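# Seat the kettle upright on its base and withdraw

## Task

Put the kettle upright on its base so that the base's stud sits within the ring on the kettle's underside. At the end the robot must not be gripping the kettle or the base, even loosely, and must not be bearing a real share of either one's weight. Neither the kettle nor the base may touch the floor at any point. Release, pull the hands away, and finish with the robot standing and not tipped over or leaning.

## Robot and tools

Robot: a Rainbow Robotics RB-Y1. It has a wheeled base (two drive wheels, two rear casters; 0.66 m long, 0.58 m wide, front edge 0.10 m ahead of the drive axle), a folding torso (the leg bends at ankle, knee and hip), a head with a camera, and two 7-joint arms, each ending in a parallel gripper with a wrist camera.

Frames: the base frame sits on the floor midway between the drive wheels, with x forward, y left and z up. The reported chest, left_hand and right_hand positions are in this frame. A hand point is the spot between its finger pads. The fingers point along the hand's -z axis and close along its x axis. Printed hand positions can be off, more so at long reach. base_odometry is the base frame at the scene's start. It counts wheel turns only, so wheel slip shows up as travel. Heading is positive to the left, within -3.142 to 3.142.

execute_actions(actions, cameras): actions is a list holding one action or none. An empty list only reports state and images. An action may contain:
- base: exactly one of {"translate_m": d}, a straight drive relative to where the base is now (metres, forward positive, -3 to 3), or {"rotate_rad": d}, a turn on the spot relative to the current heading (radians, left/counter-clockwise positive, -3.2 to 3.2). The base cannot move sideways. A move that would need more than 8.667 s is refused.
- joints: one dictionary for the whole robot, keyed by joint name, giving absolute targets (radians; grippers in metres of opening). Ranges: torso_squat_rad 0 to 1.2 (bigger lowers the chest, which stays level); torso_shift_rad -0.3 to 0.6 (positive pushes the hips forward); torso_pitch_rad -0.2 to 1.4 (positive bows forward); torso_yaw_rad -1.5 to 1.5 (positive turns left). For each arm (left_/right_ prefix): shoulder_pitch -2.356 to 2.356 (0 hangs down, negative raises the arm forward); shoulder_roll left 0 to 3.141, right -3.141 to 0 (away from the body lifts the arm sideways); shoulder_yaw -2.094 to 2.094; elbow -2.617 to 0.01 (0 straight, negative bends); forearm_roll -3.141 to 3.141; wrist_pitch -1.57 to 1.919 (negative tips the hand forward); hand_roll -2.705 to 2.705; gripper_m 0 to 0.1 (gap between pads). For yaw and roll joints, positive means leftward/counter-clockwise on both arms. head_pan_rad -0.523 to 0.523 (positive left), head_tilt_rad -0.35 to 1.57 (positive looks down). Tolerances are ±0.02 rad and ±0.004 m for the gripper.
- speeds: lower caps for this action only, translate_m 0.05 to 0.4 m/s and rotate_rad 0.1 to 1.509 rad/s.
- min_time_s: 0.1 to 8. This is the shortest time each arm and head motion may take.
Torso combinations must also hold: squat+shift <= 1.52; squat-shift+pitch <= 1.57; shift+0.5*pitch-0.4*squat <= 0.7; shift+0.3*pitch-0.5*squat <= 0.39. If one is broken, the torso joints stop partway and report off_target. No action runs over 15 s. Joints left out of an action may keep pushing toward an earlier target. An unknown key or a value out of range makes the call refused, and nothing moves. cameras: a list drawn from head_camera, left_wrist_camera, right_wrist_camera, all. Omitted or null means all; [] means none.

wait(seconds 0 to 10): lets time pass without new commands and returns the state and images. zoom_image(camera, region [x0,y0,x1,y1] in pixels, at most 504x504) gives a close-up of that camera's latest image. Image sizes are head 896x504, wrists 644x364. read_manual gives licence text only. finished_scene(scene) ends the scene and reports success.

Results: base_status and joint_status describe how each motion ended. done means the target was reached; for the base it means the wheels turned the commanded amount, even if they slipped. off_target means it came to rest short and may still push. contact_stop means it hit something firm (arms and torso only). time_out means it took too long. limit_stop_at_<name> means a built-in limit stopped it, and limit_stop_at_own_body means the self-collision guard stopped it before contact. stopped_with_arm means the torso halted because an arm had a contact_stop. After these stops, the joint holds where it is. A contact_stop or time_out halts its whole group (torso joints, or all joints of one arm). "joint command not followed", with a cause line, means an arm's targets were withheld for collision risk. Those joints show not_followed and may be retried later. on_its_own lists what the call did not command; "held at" there is a target, not a position. Gripping: command an opening at least 0.005 m narrower than the object; the resulting off_target is expected.

Cautions: after a stop, back off first in a separate action, arms before torso. If both hands hold one object and the torso jams instantly with nothing in the way, resend both arms' current joint_positions, then resend the torso command. The base keeps driving into furniture, and the bent leg can stick out past the front edge. A pushed leg can slide the robot back without any odometry change. Never let the arms strike or squeeze each other, grippers included. Each arm handles 3 kg. Heavy loads far forward can tip the robot over. Contact torque at a joint's load limit (shoulders 63, elbow 32.4, wrist joints 22.5 N m) freezes the robot for 10 s. Holding loads heats the motors: there is a MOTOR HOT warning at 65 °C and an OVER-TEMPERATURE FAULT with brakes at 80 °C; resend targets after either. The robot keeps its last command while the reply is being written. Avoid drops, slips, slams and hard shoves.

Each tool is called after "Request:" by a JSON object that holds its "op" and its "data", one argument or row to a line.

## Session

I'll start by looking at the current state and the camera images.

Request:
{"op": "execute_actions", "data": {
  "actions": []
}}

Scene clock: 0.00 s.
base_odometry: x=+0.000 y=+0.000 heading=+0.000 (m, m, rad; odometry frame)
base_status: not commanded
joint_positions: torso_squat_rad=+0.350 torso_shift_rad=+0.000 torso_pitch_rad=+0.000 torso_yaw_rad=-0.001 left_shoulder_pitch_rad=-0.034 left_shoulder_roll_rad=+0.037 left_shoulder_yaw_rad=+0.017 left_elbow_rad=-0.271 left_forearm_roll_rad=+0.052 left_wrist_pitch_rad=+0.035 left_hand_roll_rad=-0.060 left_gripper_m=+0.100 right_shoulder_pitch_rad=+0.027 right_shoulder_roll_rad=-0.026 right_shoulder_yaw_rad=-0.029 right_elbow_rad=-0.135 right_forearm_roll_rad=-0.054 right_wrist_pitch_rad=-0.008 right_hand_roll_rad=-0.013 right_gripper_m=+0.100 head_pan_rad=-0.001 head_tilt_rad=+0.400
joint_status: not commanded
chest: x=-0.2277 y=-0.0005 z=+1.2475 quat_wxyz=(+1.000, +0.000, +0.000, +0.000) (m; base frame)
left_hand: x=-0.0791 y=+0.2475 z=+0.5775 quat_wxyz=(+0.991, +0.018, -0.134, -0.003) (m; base frame)
right_hand: x=-0.1801 y=-0.2427 z=+0.5642 quat_wxyz=(+0.997, -0.013, -0.059, -0.052) (m; base frame)
pictures: head_camera, left_wrist_camera, right_wrist_camera
Images, in order (width x height): head_camera 896x504, left_wrist_camera 644x364, right_wrist_camera 644x364.

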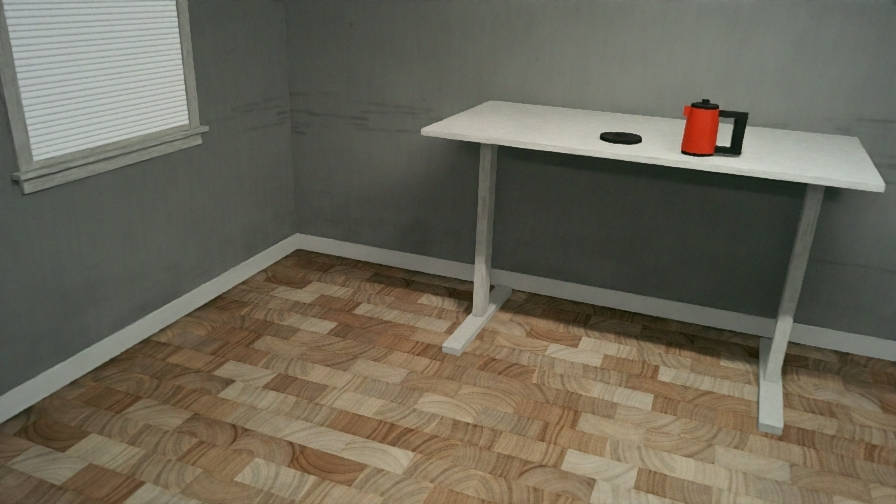

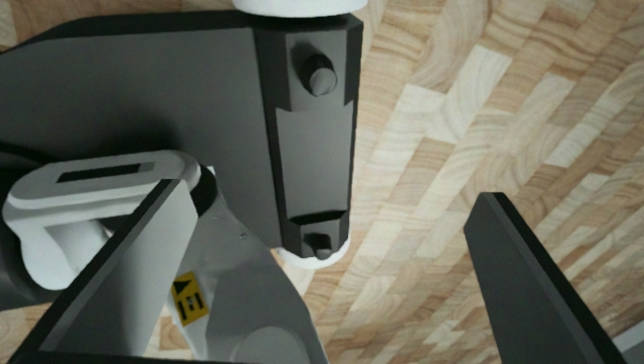

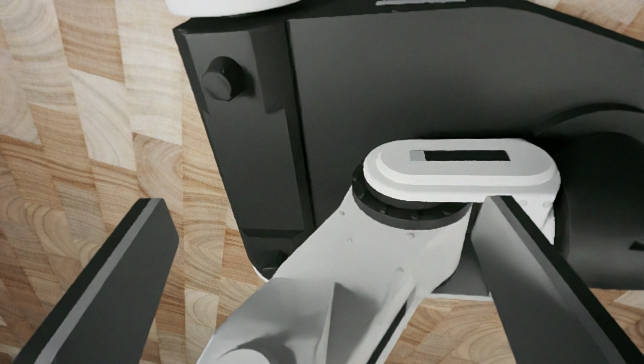

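Request:
{"op": "zoom_image", "data": {
  "camera": "head_camera",
  "region": [580, 80, 780, 190]
}}

Region (580, 80, 780, 190) of head_camera's 896x504 image, scaled by 2.520, with more detail than that image has; it fills the top 277 rows of this view, and the rest is white.

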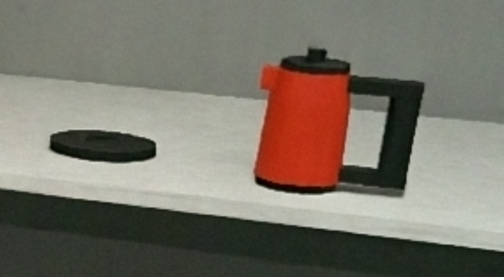

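Request:
{"op": "execute_actions", "data": {
  "actions": [
    {"base": {"rotate_rad": -0.238}, "joints": {"head_tilt_rad": 0.45}}
  ],
  "cameras": []
}}

Request:
{"op": "execute_actions", "data": {
  "actions": [
    {"base": {"translate_m": 1.5}, "joints": {"right_shoulder_pitch_rad": -0.043, "right_shoulder_roll_rad": -0.01, "right_shoulder_yaw_rad": -0.015, "right_elbow_rad": -1.668, "right_forearm_roll_rad": 0.0, "right_wrist_pitch_rad": 0.138, "right_hand_roll_rad": 1.571, "head_tilt_rad": 0.5}, "min_time_s": 3.5}
  ],
  "cameras": []
}}

Request:
{"op": "execute_actions", "data": {
  "actions": [
    {"base": {"rotate_rad": -0.245}}
  ],
  "cameras": ["head_camera", "right_wrist_camera"]
}}

Scene clock: 8.70 s.
base_odometry: x=+0.000 y=+0.000 heading=-0.238 (m, m, rad; odometry frame)
base_status: done
joint_positions: torso_squat_rad=+0.350 torso_shift_rad=+0.000 torso_pitch_rad=+0.000 torso_yaw_rad=-0.001 left_shoulder_pitch_rad=-0.034 left_shoulder_roll_rad=+0.037 left_shoulder_yaw_rad=+0.017 left_elbow_rad=-0.271 left_forearm_roll_rad=+0.052 left_wrist_pitch_rad=+0.035 left_hand_roll_rad=-0.060 left_gripper_m=+0.100 right_shoulder_pitch_rad=+0.027 right_shoulder_roll_rad=-0.026 right_shoulder_yaw_rad=-0.029 right_elbow_rad=-0.135 right_forearm_roll_rad=-0.054 right_wrist_pitch_rad=-0.008 right_hand_roll_rad=-0.013 right_gripper_m=+0.100 head_pan_rad=-0.001 head_tilt_rad=+0.450
joint_status: all done
chest: x=-0.2277 y=-0.0004 z=+1.2475 quat_wxyz=(+1.000, +0.000, +0.000, +0.000) (m; base frame)
left_hand: x=-0.0791 y=+0.2475 z=+0.5775 quat_wxyz=(+0.991, +0.018, -0.134, -0.003) (m; base frame)
right_hand: x=-0.1801 y=-0.2427 z=+0.5642 quat_wxyz=(+0.997, -0.013, -0.059, -0.052) (m; base frame)
pictures: none
No camera images: the call's "cameras" was empty. Leave "cameras" out to get every camera's image.

Scene clock: 13.80 s.
base_odometry: x=+1.458 y=-0.354 heading=-0.239 (m, m, rad; odometry frame)
base_status: done
joint_positions: torso_squat_rad=+0.350 torso_shift_rad=+0.000 torso_pitch_rad=+0.000 torso_yaw_rad=-0.001 left_shoulder_pitch_rad=-0.034 left_shoulder_roll_rad=+0.037 left_shoulder_yaw_rad=+0.017 left_elbow_rad=-0.272 left_forearm_roll_rad=+0.052 left_wrist_pitch_rad=+0.035 left_hand_roll_rad=-0.060 left_gripper_m=+0.100 right_shoulder_pitch_rad=-0.043 right_shoulder_roll_rad=-0.010 right_shoulder_yaw_rad=-0.015 right_elbow_rad=-1.668 right_forearm_roll_rad=+0.000 right_wrist_pitch_rad=+0.138 right_hand_roll_rad=+1.571 right_gripper_m=+0.100 head_pan_rad=-0.001 head_tilt_rad=+0.500
joint_status: all done
chest: x=-0.2277 y=-0.0004 z=+1.2475 quat_wxyz=(+1.000, +0.000, +0.000, +0.000) (m; base frame)
left_hand: x=-0.0791 y=+0.2475 z=+0.5775 quat_wxyz=(+0.991, +0.018, -0.134, -0.003) (m; base frame)
right_hand: x=+0.3028 y=-0.2238 z=+1.0575 quat_wxyz=(+0.498, -0.503, -0.497, +0.502) (m; base frame)
pictures: none
No camera images: the call's "cameras" was empty. Leave "cameras" out to get every camera's image.

Scene clock: 15.53 s.
base_odometry: x=+1.458 y=-0.354 heading=-0.483 (m, m, rad; odometry frame)
base_status: done
joint_positions: torso_squat_rad=+0.350 torso_shift_rad=+0.000 torso_pitch_rad=+0.000 torso_yaw_rad=-0.001 left_shoulder_pitch_rad=-0.034 left_shoulder_roll_rad=+0.037 left_shoulder_yaw_rad=+0.017 left_elbow_rad=-0.272 left_forearm_roll_rad=+0.052 left_wrist_pitch_rad=+0.035 left_hand_roll_rad=-0.060 left_gripper_m=+0.100 right_shoulder_pitch_rad=-0.043 right_shoulder_roll_rad=-0.010 right_shoulder_yaw_rad=-0.015 right_elbow_rad=-1.668 right_forearm_roll_rad=+0.000 right_wrist_pitch_rad=+0.138 right_hand_roll_rad=+1.571 right_gripper_m=+0.100 head_pan_rad=-0.001 head_tilt_rad=+0.500
joint_status: not commanded
chest: x=-0.2277 y=-0.0004 z=+1.2475 quat_wxyz=(+1.000, +0.000, +0.000, +0.000) (m; base frame)
left_hand: x=-0.0791 y=+0.2475 z=+0.5775 quat_wxyz=(+0.991, +0.018, -0.134, -0.003) (m; base frame)
right_hand: x=+0.3028 y=-0.2237 z=+1.0575 quat_wxyz=(+0.498, -0.503, -0.497, +0.502) (m; base frame)
pictures: head_camera, right_wrist_camera
Images, in order (width x height): head_camera 896x504, right_wrist_camera 644x364.

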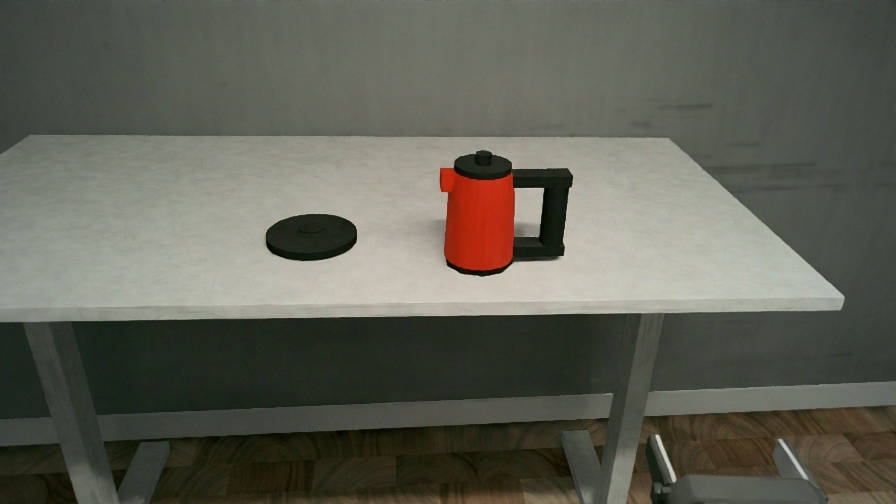

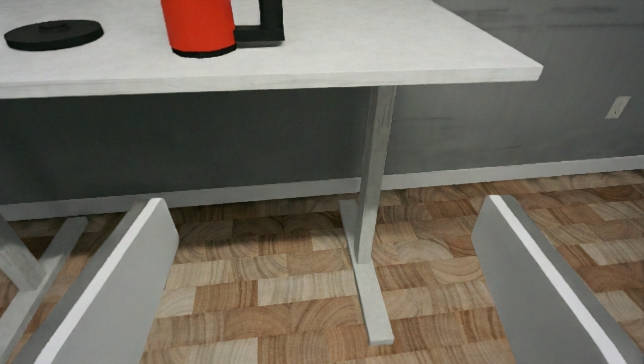

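Request:
{"op": "zoom_image", "data": {
  "camera": "head_camera",
  "region": [420, 130, 600, 310]
}}

Request:
{"op": "zoom_image", "data": {
  "camera": "head_camera",
  "region": [250, 180, 380, 310]
}}

Region (420, 130, 600, 310) of head_camera's 896x504 image, scaled by 2.800, with more detail than that image has.

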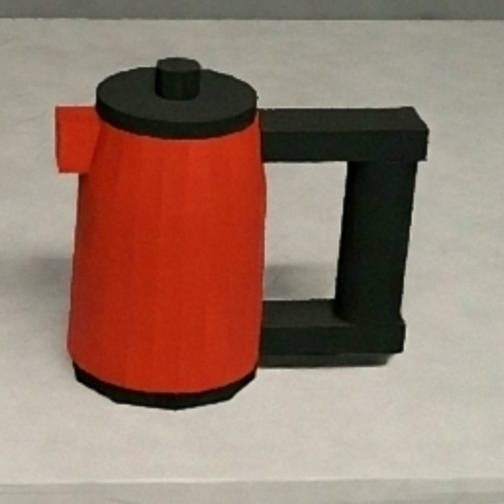

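Region (250, 180, 380, 310) of head_camera's 896x504 image, scaled by 3.877, with more detail than that image has.

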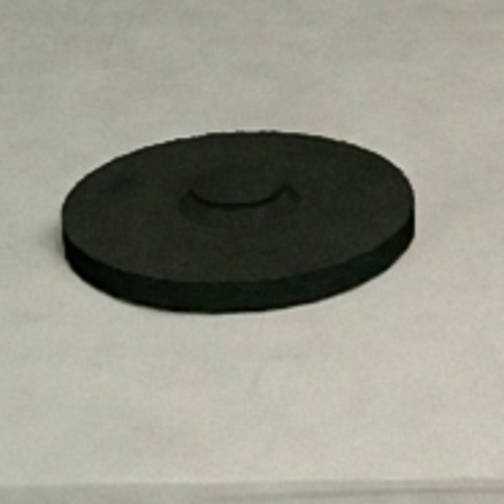

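Request:
{"op": "zoom_image", "data": {
  "camera": "head_camera",
  "region": [640, 110, 896, 340]
}}

Request:
{"op": "zoom_image", "data": {
  "camera": "head_camera",
  "region": [0, 110, 256, 340]
}}

Region (640, 110, 896, 340) of head_camera's 896x504 image, scaled by 1.969, with more detail than that image has; it fills the top 453 rows of this view, and the rest is white.

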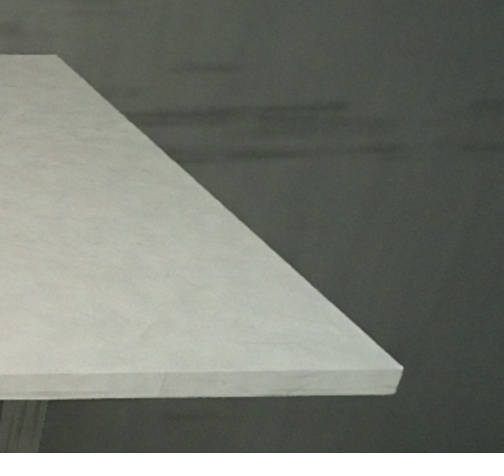

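Region (0, 110, 256, 340) of head_camera's 896x504 image, scaled by 1.969, with more detail than that image has; it fills the top 453 rows of this view, and the rest is white.

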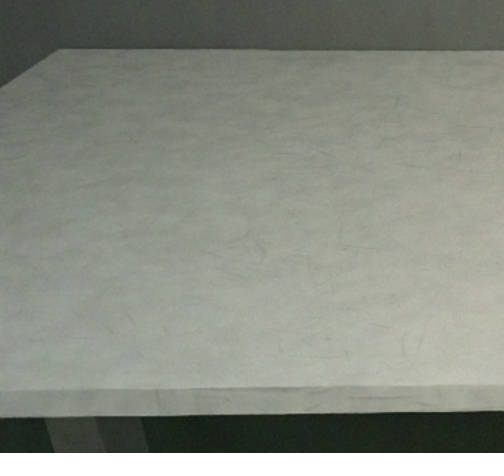

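Request:
{"op": "zoom_image", "data": {
  "camera": "head_camera",
  "region": [540, 300, 860, 504]
}}

Request:
{"op": "zoom_image", "data": {
  "camera": "head_camera",
  "region": [0, 300, 320, 504]
}}

Region (540, 300, 860, 504) of head_camera's 896x504 image, scaled by 1.575, with more detail than that image has; it fills the top 321 rows of this view, and the rest is white.

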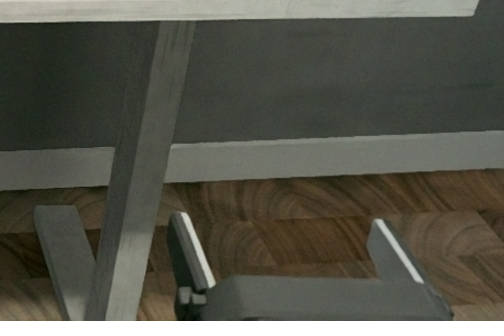

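Region (0, 300, 320, 504) of head_camera's 896x504 image, scaled by 1.575, with more detail than that image has; it fills the top 321 rows of this view, and the rest is white.

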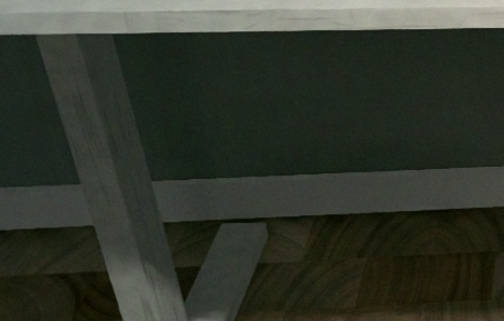

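Request:
{"op": "execute_actions", "data": {
  "actions": [
    {"base": {"rotate_rad": 0.075}, "joints": {"torso_squat_rad": 0.43, "right_gripper_m": 0.07, "head_tilt_rad": 0.7}}
  ],
  "cameras": []
}}

Request:
{"op": "execute_actions", "data": {
  "actions": [
    {"base": {"translate_m": 0.40}}
  ],
  "cameras": ["head_camera", "right_wrist_camera"]
}}

Scene clock: 33.17 s.
base_odometry: x=+1.458 y=-0.354 heading=-0.408 (m, m, rad; odometry frame)
base_status: done
joint_positions: torso_squat_rad=+0.430 torso_shift_rad=+0.000 torso_pitch_rad=+0.000 torso_yaw_rad=-0.001 left_shoulder_pitch_rad=-0.034 left_shoulder_roll_rad=+0.037 left_shoulder_yaw_rad=+0.017 left_elbow_rad=-0.272 left_forearm_roll_rad=+0.052 left_wrist_pitch_rad=+0.035 left_hand_roll_rad=-0.060 left_gripper_m=+0.100 right_shoulder_pitch_rad=-0.043 right_shoulder_roll_rad=-0.010 right_shoulder_yaw_rad=-0.015 right_elbow_rad=-1.668 right_forearm_roll_rad=+0.000 right_wrist_pitch_rad=+0.138 right_hand_roll_rad=+1.571 right_gripper_m=+0.070 head_pan_rad=-0.001 head_tilt_rad=+0.700
joint_status: all done
chest: x=-0.2278 y=-0.0005 z=+1.2262 quat_wxyz=(+1.000, +0.000, +0.000, +0.000) (m; base frame)
left_hand: x=-0.0791 y=+0.2475 z=+0.5563 quat_wxyz=(+0.991, +0.018, -0.134, -0.003) (m; base frame)
right_hand: x=+0.3027 y=-0.2238 z=+1.0363 quat_wxyz=(+0.498, -0.503, -0.497, +0.502) (m; base frame)
pictures: none
No camera images: the call's "cameras" was empty. Leave "cameras" out to get every camera's image.

Scene clock: 35.63 s.
base_odometry: x=+1.825 y=-0.513 heading=-0.409 (m, m, rad; odometry frame)
base_status: done
joint_positions: torso_squat_rad=+0.430 torso_shift_rad=+0.000 torso_pitch_rad=+0.000 torso_yaw_rad=-0.001 left_shoulder_pitch_rad=-0.034 left_shoulder_roll_rad=+0.037 left_shoulder_yaw_rad=+0.017 left_elbow_rad=-0.272 left_forearm_roll_rad=+0.052 left_wrist_pitch_rad=+0.035 left_hand_roll_rad=-0.060 left_gripper_m=+0.100 right_shoulder_pitch_rad=-0.043 right_shoulder_roll_rad=-0.010 right_shoulder_yaw_rad=-0.015 right_elbow_rad=-1.668 right_forearm_roll_rad=+0.000 right_wrist_pitch_rad=+0.138 right_hand_roll_rad=+1.571 right_gripper_m=+0.070 head_pan_rad=-0.001 head_tilt_rad=+0.700
joint_status: not commanded
chest: x=-0.2277 y=-0.0005 z=+1.2262 quat_wxyz=(+1.000, +0.000, +0.000, +0.000) (m; base frame)
left_hand: x=-0.0790 y=+0.2475 z=+0.5563 quat_wxyz=(+0.991, +0.018, -0.134, -0.003) (m; base frame)
right_hand: x=+0.3028 y=-0.2237 z=+1.0362 quat_wxyz=(+0.498, -0.503, -0.497, +0.502) (m; base frame)
pictures: head_camera, right_wrist_camera
Images, in order (width x height): head_camera 896x504, right_wrist_camera 644x364.

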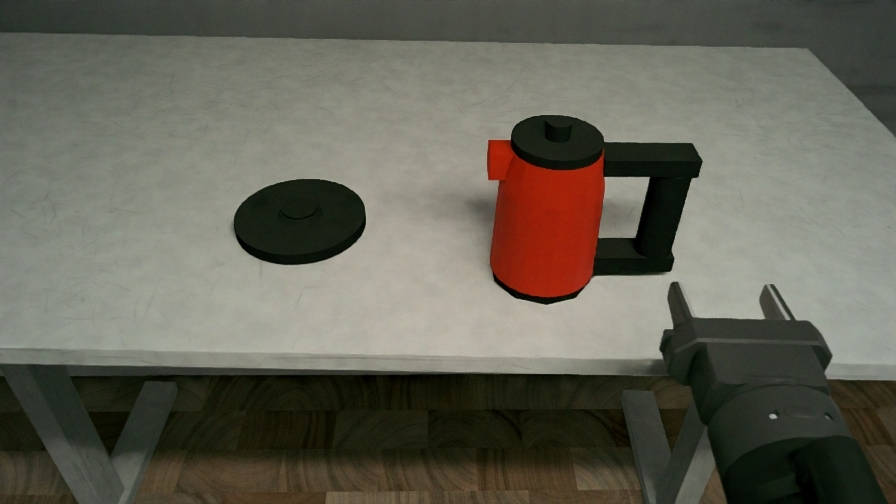

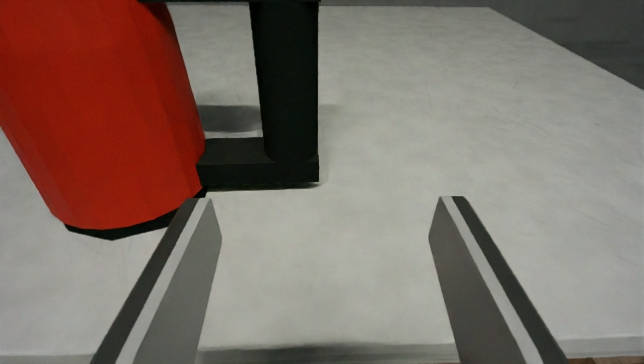

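Request:
{"op": "zoom_image", "data": {
  "camera": "head_camera",
  "region": [470, 100, 850, 400]
}}

Request:
{"op": "zoom_image", "data": {
  "camera": "head_camera",
  "region": [210, 150, 400, 290]
}}

Request:
{"op": "zoom_image", "data": {
  "camera": "right_wrist_camera",
  "region": [0, 0, 500, 280]
}}

Region (470, 100, 850, 400) of head_camera's 896x504 image, scaled by 1.326, with more detail than that image has; it fills the top 398 rows of this view, and the rest is white.

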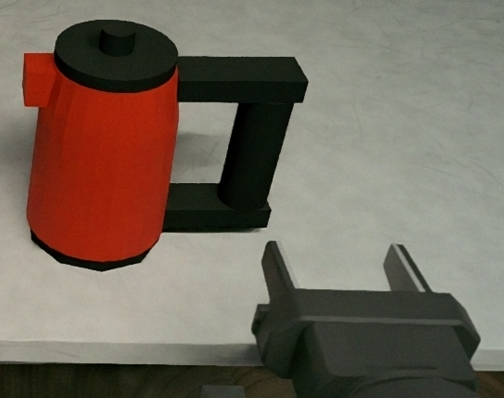

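Region (210, 150, 400, 290) of head_camera's 896x504 image, scaled by 2.653, with more detail than that image has; it fills the top 371 rows of this view, and the rest is white.

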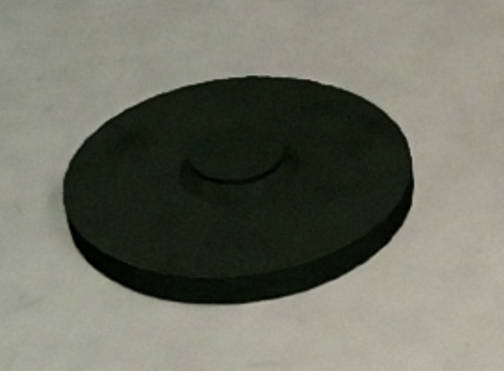

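Region (0, 0, 500, 280) of right_wrist_camera's 644x364 image, scaled by 1.008, with more detail than that image has; it fills the top 282 rows of this view, and the rest is white.

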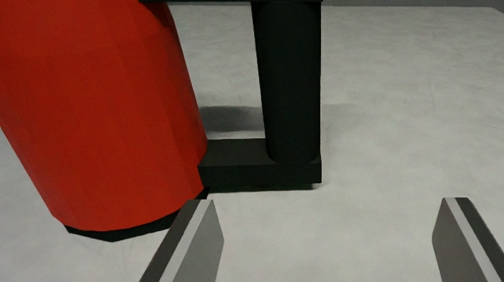

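Request:
{"op": "execute_actions", "data": {
  "actions": [
    {"base": {"translate_m": 0.09}, "joints": {"torso_squat_rad": 0.45, "torso_yaw_rad": 0.043, "head_tilt_rad": 0.8}}
  ],
  "cameras": ["head_camera", "right_wrist_camera"]
}}

Scene clock: 39.90 s.
base_odometry: x=+1.908 y=-0.549 heading=-0.410 (m, m, rad; odometry frame)
base_status: done
joint_positions: torso_squat_rad=+0.450 torso_shift_rad=+0.000 torso_pitch_rad=+0.000 torso_yaw_rad=+0.043 left_shoulder_pitch_rad=-0.034 left_shoulder_roll_rad=+0.037 left_shoulder_yaw_rad=+0.017 left_elbow_rad=-0.272 left_forearm_roll_rad=+0.052 left_wrist_pitch_rad=+0.035 left_hand_roll_rad=-0.060 left_gripper_m=+0.100 right_shoulder_pitch_rad=-0.043 right_shoulder_roll_rad=-0.010 right_shoulder_yaw_rad=-0.015 right_elbow_rad=-1.668 right_forearm_roll_rad=+0.000 right_wrist_pitch_rad=+0.138 right_hand_roll_rad=+1.571 right_gripper_m=+0.070 head_pan_rad=-0.001 head_tilt_rad=+0.800
joint_status: all done
chest: x=-0.2277 y=-0.0005 z=+1.2202 quat_wxyz=(+1.000, +0.000, +0.000, +0.022) (m; base frame)
left_hand: x=-0.0900 y=+0.2538 z=+0.5503 quat_wxyz=(+0.991, +0.021, -0.134, +0.018) (m; base frame)
right_hand: x=+0.3120 y=-0.2003 z=+1.0303 quat_wxyz=(+0.487, -0.492, -0.508, +0.513) (m; base frame)
pictures: head_camera, right_wrist_camera
Images, in order (width x height): head_camera 896x504, right_wrist_camera 644x364.

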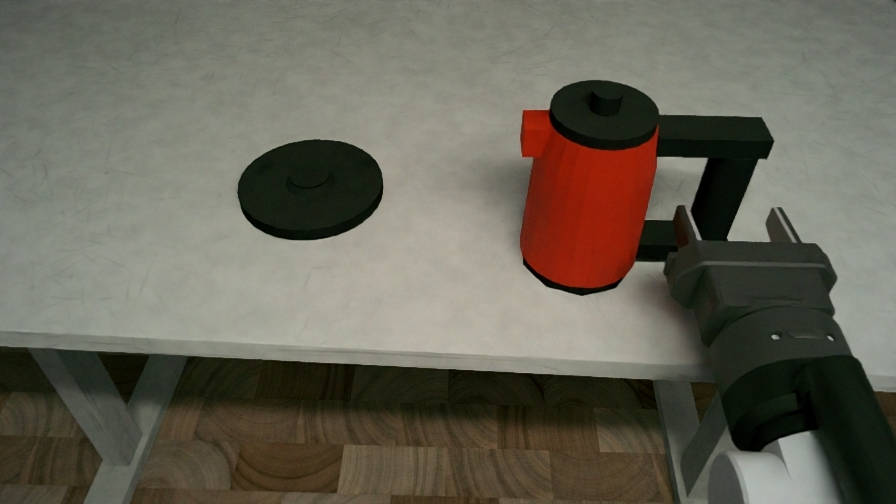

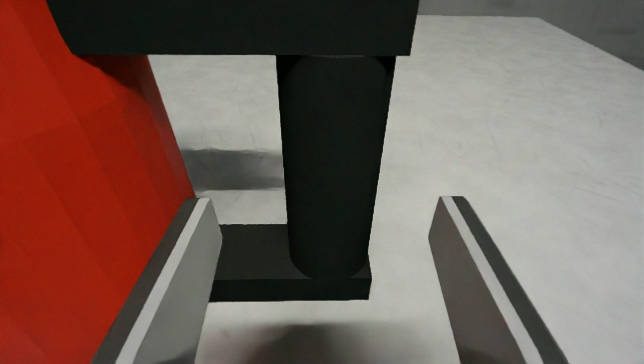

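Request:
{"op": "execute_actions", "data": {
  "actions": [
    {"base": {"translate_m": 0.069}}
  ],
  "cameras": ["head_camera", "right_wrist_camera"]
}}

Scene clock: 42.10 s.
base_odometry: x=+1.971 y=-0.577 heading=-0.411 (m, m, rad; odometry frame)
base_status: done
joint_positions: torso_squat_rad=+0.450 torso_shift_rad=+0.000 torso_pitch_rad=+0.000 torso_yaw_rad=+0.043 left_shoulder_pitch_rad=-0.034 left_shoulder_roll_rad=+0.037 left_shoulder_yaw_rad=+0.017 left_elbow_rad=-0.272 left_forearm_roll_rad=+0.052 left_wrist_pitch_rad=+0.035 left_hand_roll_rad=-0.060 left_gripper_m=+0.100 right_shoulder_pitch_rad=-0.043 right_shoulder_roll_rad=-0.010 right_shoulder_yaw_rad=-0.015 right_elbow_rad=-1.668 right_forearm_roll_rad=+0.000 right_wrist_pitch_rad=+0.138 right_hand_roll_rad=+1.571 right_gripper_m=+0.070 head_pan_rad=-0.001 head_tilt_rad=+0.800
joint_status: not commanded
chest: x=-0.2277 y=-0.0005 z=+1.2203 quat_wxyz=(+1.000, +0.000, +0.000, +0.022) (m; base frame)
left_hand: x=-0.0900 y=+0.2538 z=+0.5503 quat_wxyz=(+0.991, +0.021, -0.134, +0.018) (m; base frame)
right_hand: x=+0.3121 y=-0.2003 z=+1.0302 quat_wxyz=(+0.487, -0.492, -0.508, +0.513) (m; base frame)
pictures: head_camera, right_wrist_camera
Images, in order (width x height): head_camera 896x504, right_wrist_camera 644x364.

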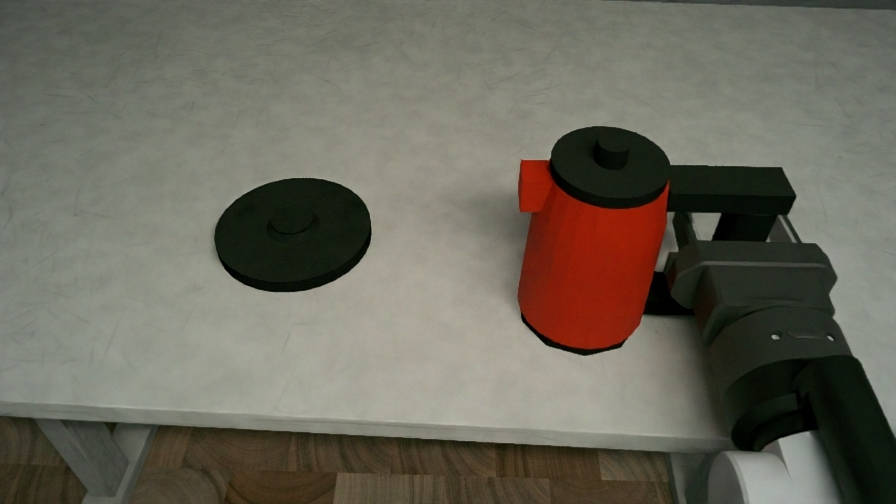

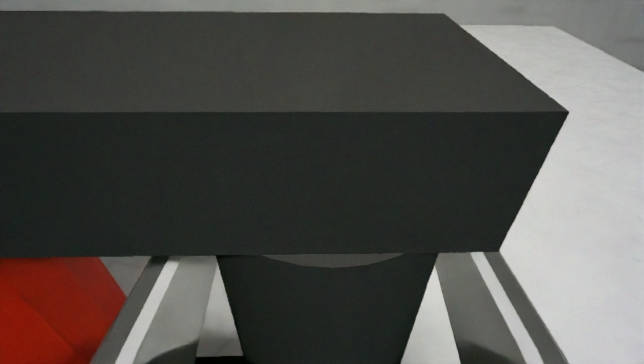

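Request:
{"op": "execute_actions", "data": {
  "actions": [
    {"joints": {"right_gripper_m": 0.02}}
  ],
  "cameras": ["head_camera", "right_wrist_camera"]
}}

Request:
{"op": "zoom_image", "data": {
  "camera": "head_camera",
  "region": [500, 110, 760, 370]
}}

Request:
{"op": "zoom_image", "data": {
  "camera": "head_camera",
  "region": [200, 150, 400, 310]
}}

Scene clock: 44.10 s.
base_odometry: x=+1.971 y=-0.577 heading=-0.411 (m, m, rad; odometry frame)
base_status: not commanded
joint_positions: torso_squat_rad=+0.450 torso_shift_rad=+0.000 torso_pitch_rad=+0.000 torso_yaw_rad=+0.043 left_shoulder_pitch_rad=-0.034 left_shoulder_roll_rad=+0.037 left_shoulder_yaw_rad=+0.017 left_elbow_rad=-0.272 left_forearm_roll_rad=+0.052 left_wrist_pitch_rad=+0.035 left_hand_roll_rad=-0.060 left_gripper_m=+0.100 right_shoulder_pitch_rad=-0.043 right_shoulder_roll_rad=-0.010 right_shoulder_yaw_rad=-0.015 right_elbow_rad=-1.668 right_forearm_roll_rad=+0.000 right_wrist_pitch_rad=+0.138 right_hand_roll_rad=+1.571 right_gripper_m=+0.038 head_pan_rad=-0.001 head_tilt_rad=+0.800
joint_status: right_gripper_m off_target (ended at +0.038, target +0.020)
chest: x=-0.2277 y=-0.0005 z=+1.2203 quat_wxyz=(+1.000, +0.000, +0.000, +0.022) (m; base frame)
left_hand: x=-0.0900 y=+0.2538 z=+0.5503 quat_wxyz=(+0.991, +0.021, -0.134, +0.018) (m; base frame)
right_hand: x=+0.3121 y=-0.2003 z=+1.0303 quat_wxyz=(+0.487, -0.492, -0.508, +0.513) (m; base frame)
pictures: head_camera, right_wrist_camera
Images, in order (width x height): head_camera 896x504, right_wrist_camera 644x364.

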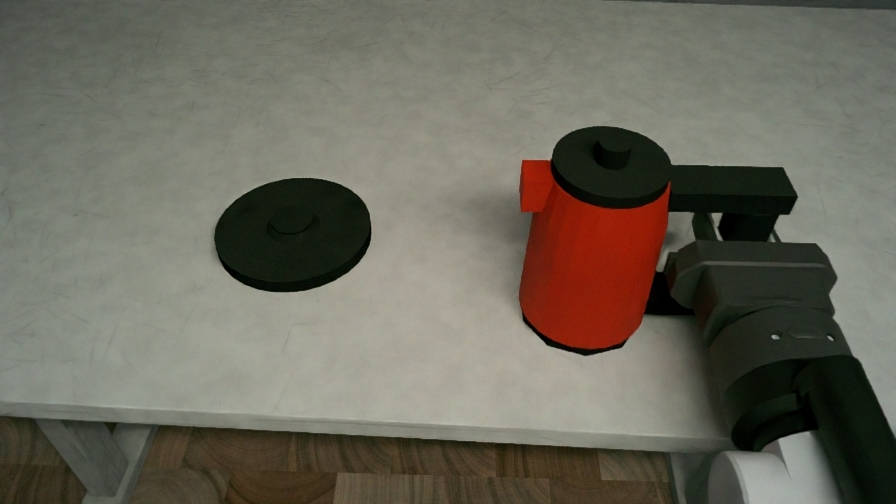

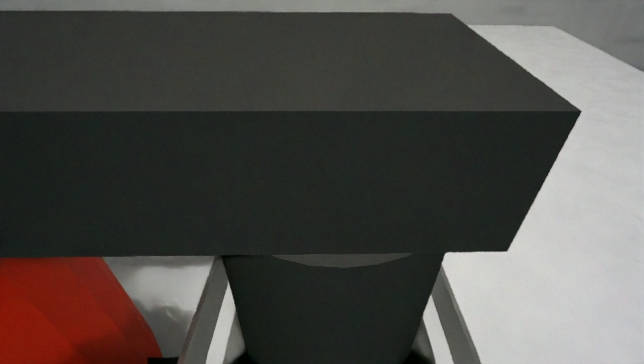

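Region (500, 110, 760, 370) of head_camera's 896x504 image, scaled by 1.938, with more detail than that image has.

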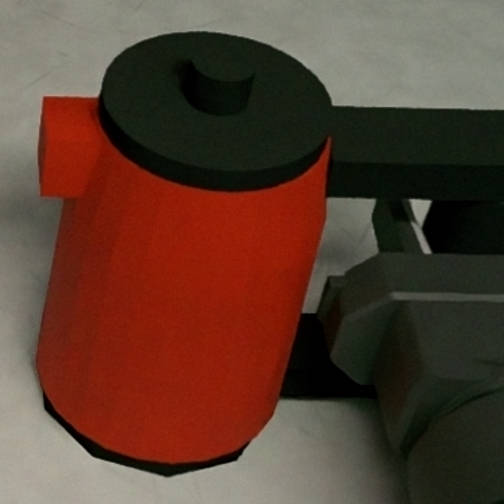

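Region (200, 150, 400, 310) of head_camera's 896x504 image, scaled by 2.520, with more detail than that image has; it fills the top 403 rows of this view, and the rest is white.

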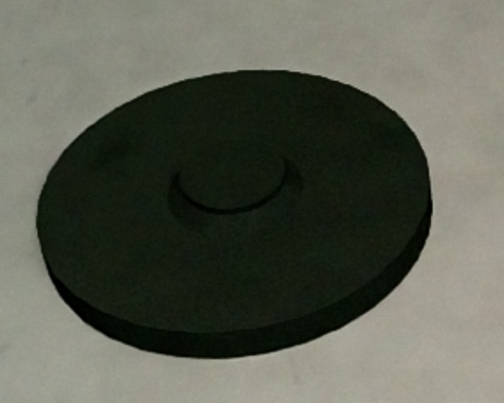

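Request:
{"op": "execute_actions", "data": {
  "actions": [
    {"joints": {"torso_squat_rad": 0.26}}
  ],
  "cameras": ["head_camera", "right_wrist_camera"]
}}

Request:
{"op": "zoom_image", "data": {
  "camera": "head_camera",
  "region": [500, 110, 760, 370]
}}

Scene clock: 49.47 s.
base_odometry: x=+1.971 y=-0.577 heading=-0.411 (m, m, rad; odometry frame)
base_status: not commanded
joint_positions: torso_squat_rad=+0.260 torso_shift_rad=+0.000 torso_pitch_rad=+0.000 torso_yaw_rad=+0.043 left_shoulder_pitch_rad=-0.034 left_shoulder_roll_rad=+0.037 left_shoulder_yaw_rad=+0.017 left_elbow_rad=-0.272 left_forearm_roll_rad=+0.052 left_wrist_pitch_rad=+0.035 left_hand_roll_rad=-0.060 left_gripper_m=+0.100 right_shoulder_pitch_rad=-0.043 right_shoulder_roll_rad=-0.010 right_shoulder_yaw_rad=-0.015 right_elbow_rad=-1.668 right_forearm_roll_rad=+0.000 right_wrist_pitch_rad=+0.138 right_hand_roll_rad=+1.571 right_gripper_m=+0.037 head_pan_rad=-0.001 head_tilt_rad=+0.800
joint_status: all done
chest: x=-0.2276 y=-0.0005 z=+1.2664 quat_wxyz=(+1.000, +0.000, +0.000, +0.022) (m; base frame)
left_hand: x=-0.0900 y=+0.2537 z=+0.5964 quat_wxyz=(+0.991, +0.021, -0.134, +0.018) (m; base frame)
right_hand: x=+0.3120 y=-0.2004 z=+1.0759 quat_wxyz=(+0.487, -0.491, -0.508, +0.513) (m; base frame)
pictures: head_camera, right_wrist_camera
Images, in order (width x height): head_camera 896x504, right_wrist_camera 644x364.

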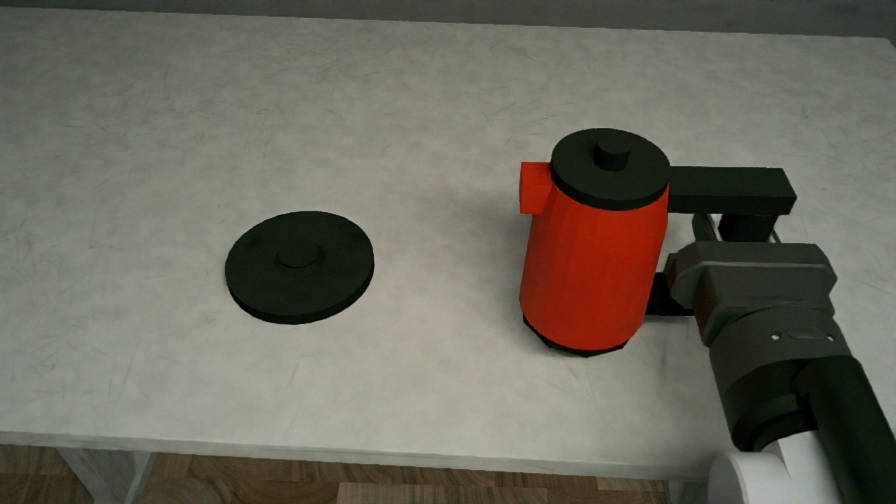

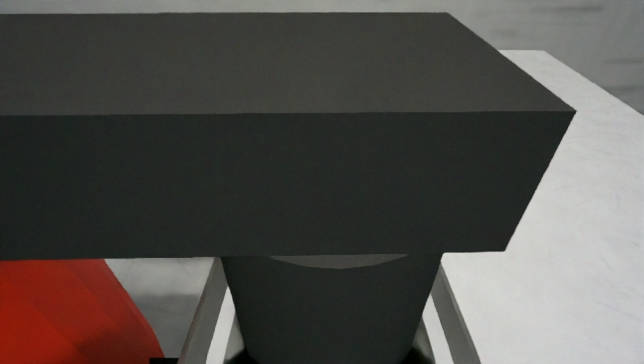

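Region (500, 110, 760, 370) of head_camera's 896x504 image, scaled by 1.938, with more detail than that image has.

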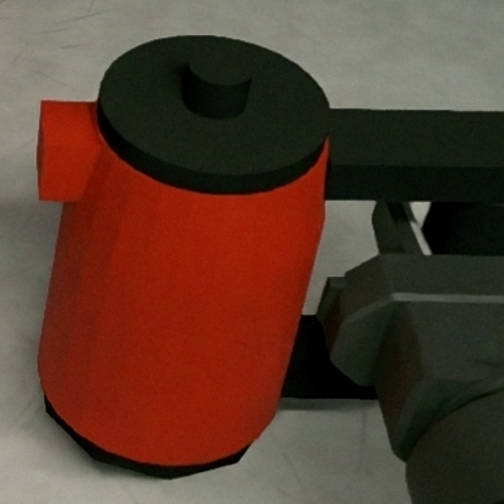

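Request:
{"op": "zoom_image", "data": {
  "camera": "head_camera",
  "region": [200, 180, 400, 340]
}}

Region (200, 180, 400, 340) of head_camera's 896x504 image, scaled by 2.520, with more detail than that image has; it fills the top 403 rows of this view, and the rest is white.

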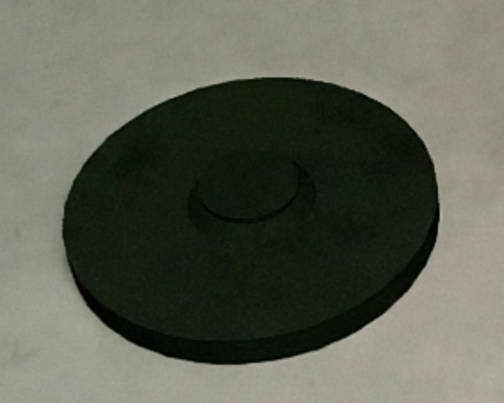

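Request:
{"op": "execute_actions", "data": {
  "actions": [
    {"base": {"translate_m": 0.09}, "joints": {"torso_yaw_rad": 0.573}}
  ],
  "cameras": ["head_camera", "right_wrist_camera"]
}}

Request:
{"op": "zoom_image", "data": {
  "camera": "head_camera",
  "region": [460, 200, 740, 420]
}}

Scene clock: 52.47 s.
base_odometry: x=+2.053 y=-0.613 heading=-0.412 (m, m, rad; odometry frame)
base_status: done
joint_positions: torso_squat_rad=+0.260 torso_shift_rad=+0.001 torso_pitch_rad=+0.000 torso_yaw_rad=+0.573 left_shoulder_pitch_rad=-0.034 left_shoulder_roll_rad=+0.037 left_shoulder_yaw_rad=+0.017 left_elbow_rad=-0.271 left_forearm_roll_rad=+0.052 left_wrist_pitch_rad=+0.035 left_hand_roll_rad=-0.060 left_gripper_m=+0.100 right_shoulder_pitch_rad=-0.043 right_shoulder_roll_rad=-0.010 right_shoulder_yaw_rad=-0.015 right_elbow_rad=-1.668 right_forearm_roll_rad=+0.000 right_wrist_pitch_rad=+0.138 right_hand_roll_rad=+1.571 right_gripper_m=+0.037 head_pan_rad=-0.001 head_tilt_rad=+0.800
joint_status: all done
chest: x=-0.2276 y=-0.0005 z=+1.2664 quat_wxyz=(+0.959, +0.000, +0.000, +0.283) (m; base frame)
left_hand: x=-0.2374 y=+0.2885 z=+0.5965 quat_wxyz=(+0.951, +0.055, -0.124, +0.277) (m; base frame)
right_hand: x=+0.3391 y=+0.0998 z=+1.0759 quat_wxyz=(+0.336, -0.341, -0.619, +0.623) (m; base frame)
pictures: head_camera, right_wrist_camera
Images, in order (width x height): head_camera 896x504, right_wrist_camera 644x364.

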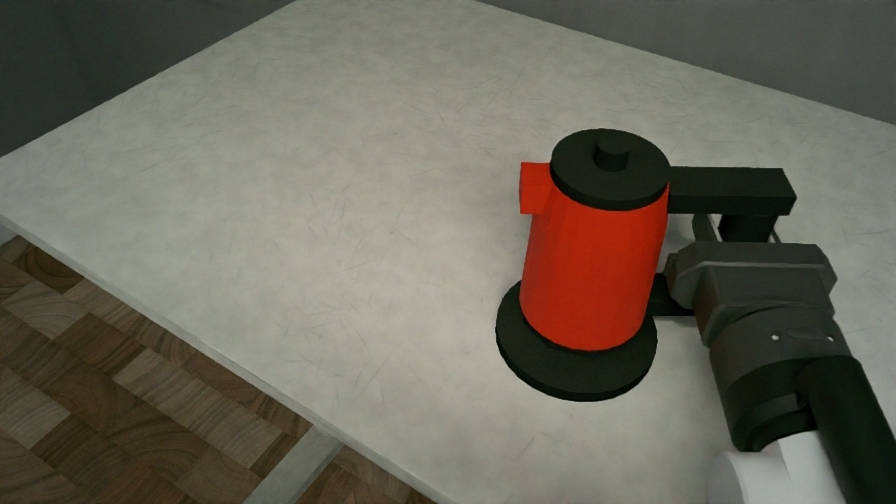

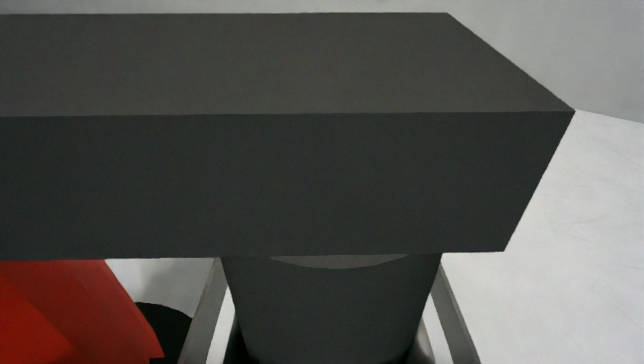

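Region (460, 200, 740, 420) of head_camera's 896x504 image, scaled by 1.800, with more detail than that image has; it fills the top 396 rows of this view, and the rest is white.

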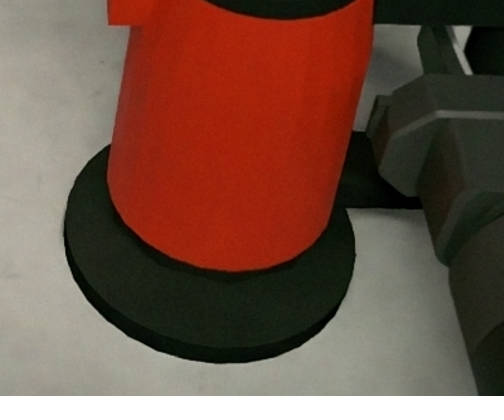

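Request:
{"op": "zoom_image", "data": {
  "camera": "head_camera",
  "region": [570, 280, 690, 410]
}}

Request:
{"op": "zoom_image", "data": {
  "camera": "head_camera",
  "region": [480, 270, 600, 410]
}}

Region (570, 280, 690, 410) of head_camera's 896x504 image, scaled by 3.877, with more detail than that image has; it fills the left 465 columns of this view, and the rest is white.

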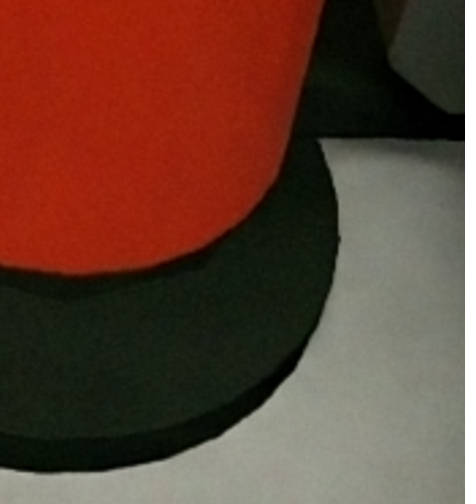

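Region (480, 270, 600, 410) of head_camera's 896x504 image, scaled by 3.600, with more detail than that image has; it fills the left 432 columns of this view, and the rest is white.

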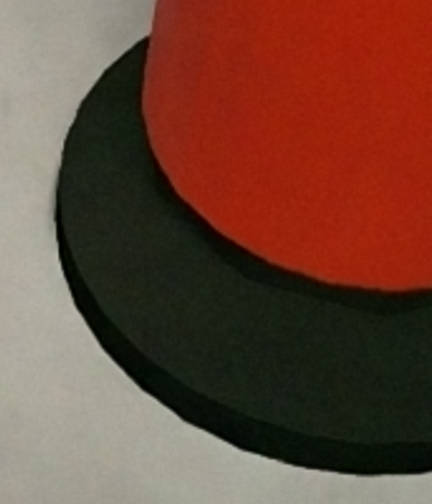

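Request:
{"op": "execute_actions", "data": {
  "actions": [
    {"base": {"translate_m": 0.006}, "joints": {"torso_yaw_rad": 0.575, "torso_squat_rad": 0.31}}
  ],
  "cameras": ["head_camera"]
}}

Request:
{"op": "zoom_image", "data": {
  "camera": "head_camera",
  "region": [570, 270, 690, 400]
}}

Request:
{"op": "zoom_image", "data": {
  "camera": "head_camera",
  "region": [480, 260, 600, 400]
}}

Scene clock: 60.17 s.
base_odometry: x=+2.059 y=-0.615 heading=-0.413 (m, m, rad; odometry frame)
base_status: done
joint_positions: torso_squat_rad=+0.310 torso_shift_rad=+0.000 torso_pitch_rad=+0.000 torso_yaw_rad=+0.575 left_shoulder_pitch_rad=-0.034 left_shoulder_roll_rad=+0.037 left_shoulder_yaw_rad=+0.017 left_elbow_rad=-0.271 left_forearm_roll_rad=+0.052 left_wrist_pitch_rad=+0.035 left_hand_roll_rad=-0.060 left_gripper_m=+0.100 right_shoulder_pitch_rad=-0.043 right_shoulder_roll_rad=-0.010 right_shoulder_yaw_rad=-0.015 right_elbow_rad=-1.668 right_forearm_roll_rad=+0.000 right_wrist_pitch_rad=+0.138 right_hand_roll_rad=+1.571 right_gripper_m=+0.037 head_pan_rad=-0.001 head_tilt_rad=+0.800
joint_status: all done
chest: x=-0.2277 y=-0.0005 z=+1.2566 quat_wxyz=(+0.959, +0.000, +0.000, +0.284) (m; base frame)
left_hand: x=-0.2378 y=+0.2885 z=+0.5866 quat_wxyz=(+0.951, +0.056, -0.124, +0.278) (m; base frame)
right_hand: x=+0.3388 y=+0.1009 z=+1.0662 quat_wxyz=(+0.335, -0.341, -0.619, +0.623) (m; base frame)
pictures: head_camera
Images, in order (width x height): head_camera 896x504.

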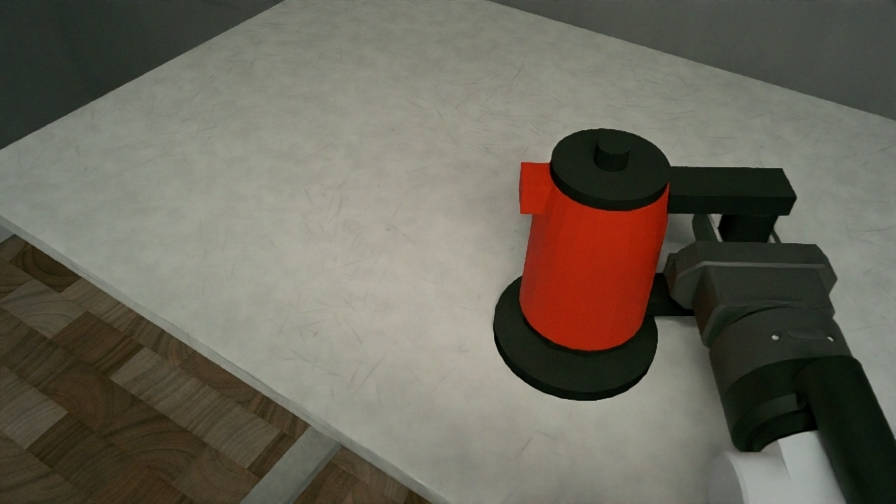

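Region (570, 270, 690, 400) of head_camera's 896x504 image, scaled by 3.877, with more detail than that image has; it fills the left 465 columns of this view, and the rest is white.

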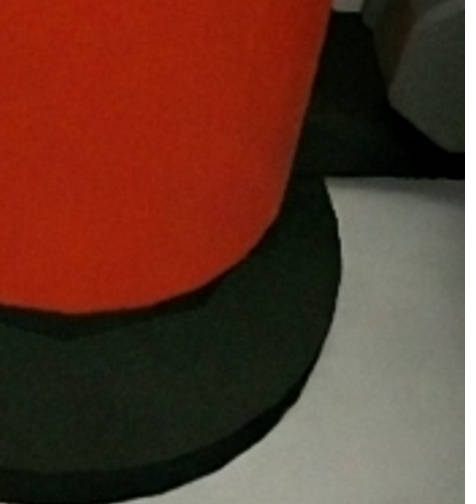

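Region (480, 260, 600, 400) of head_camera's 896x504 image, scaled by 3.600, with more detail than that image has; it fills the left 432 columns of this view, and the rest is white.

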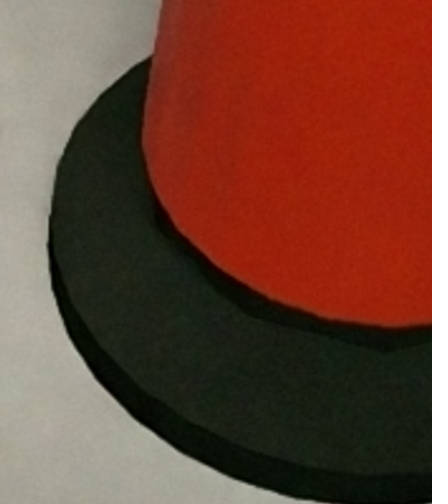

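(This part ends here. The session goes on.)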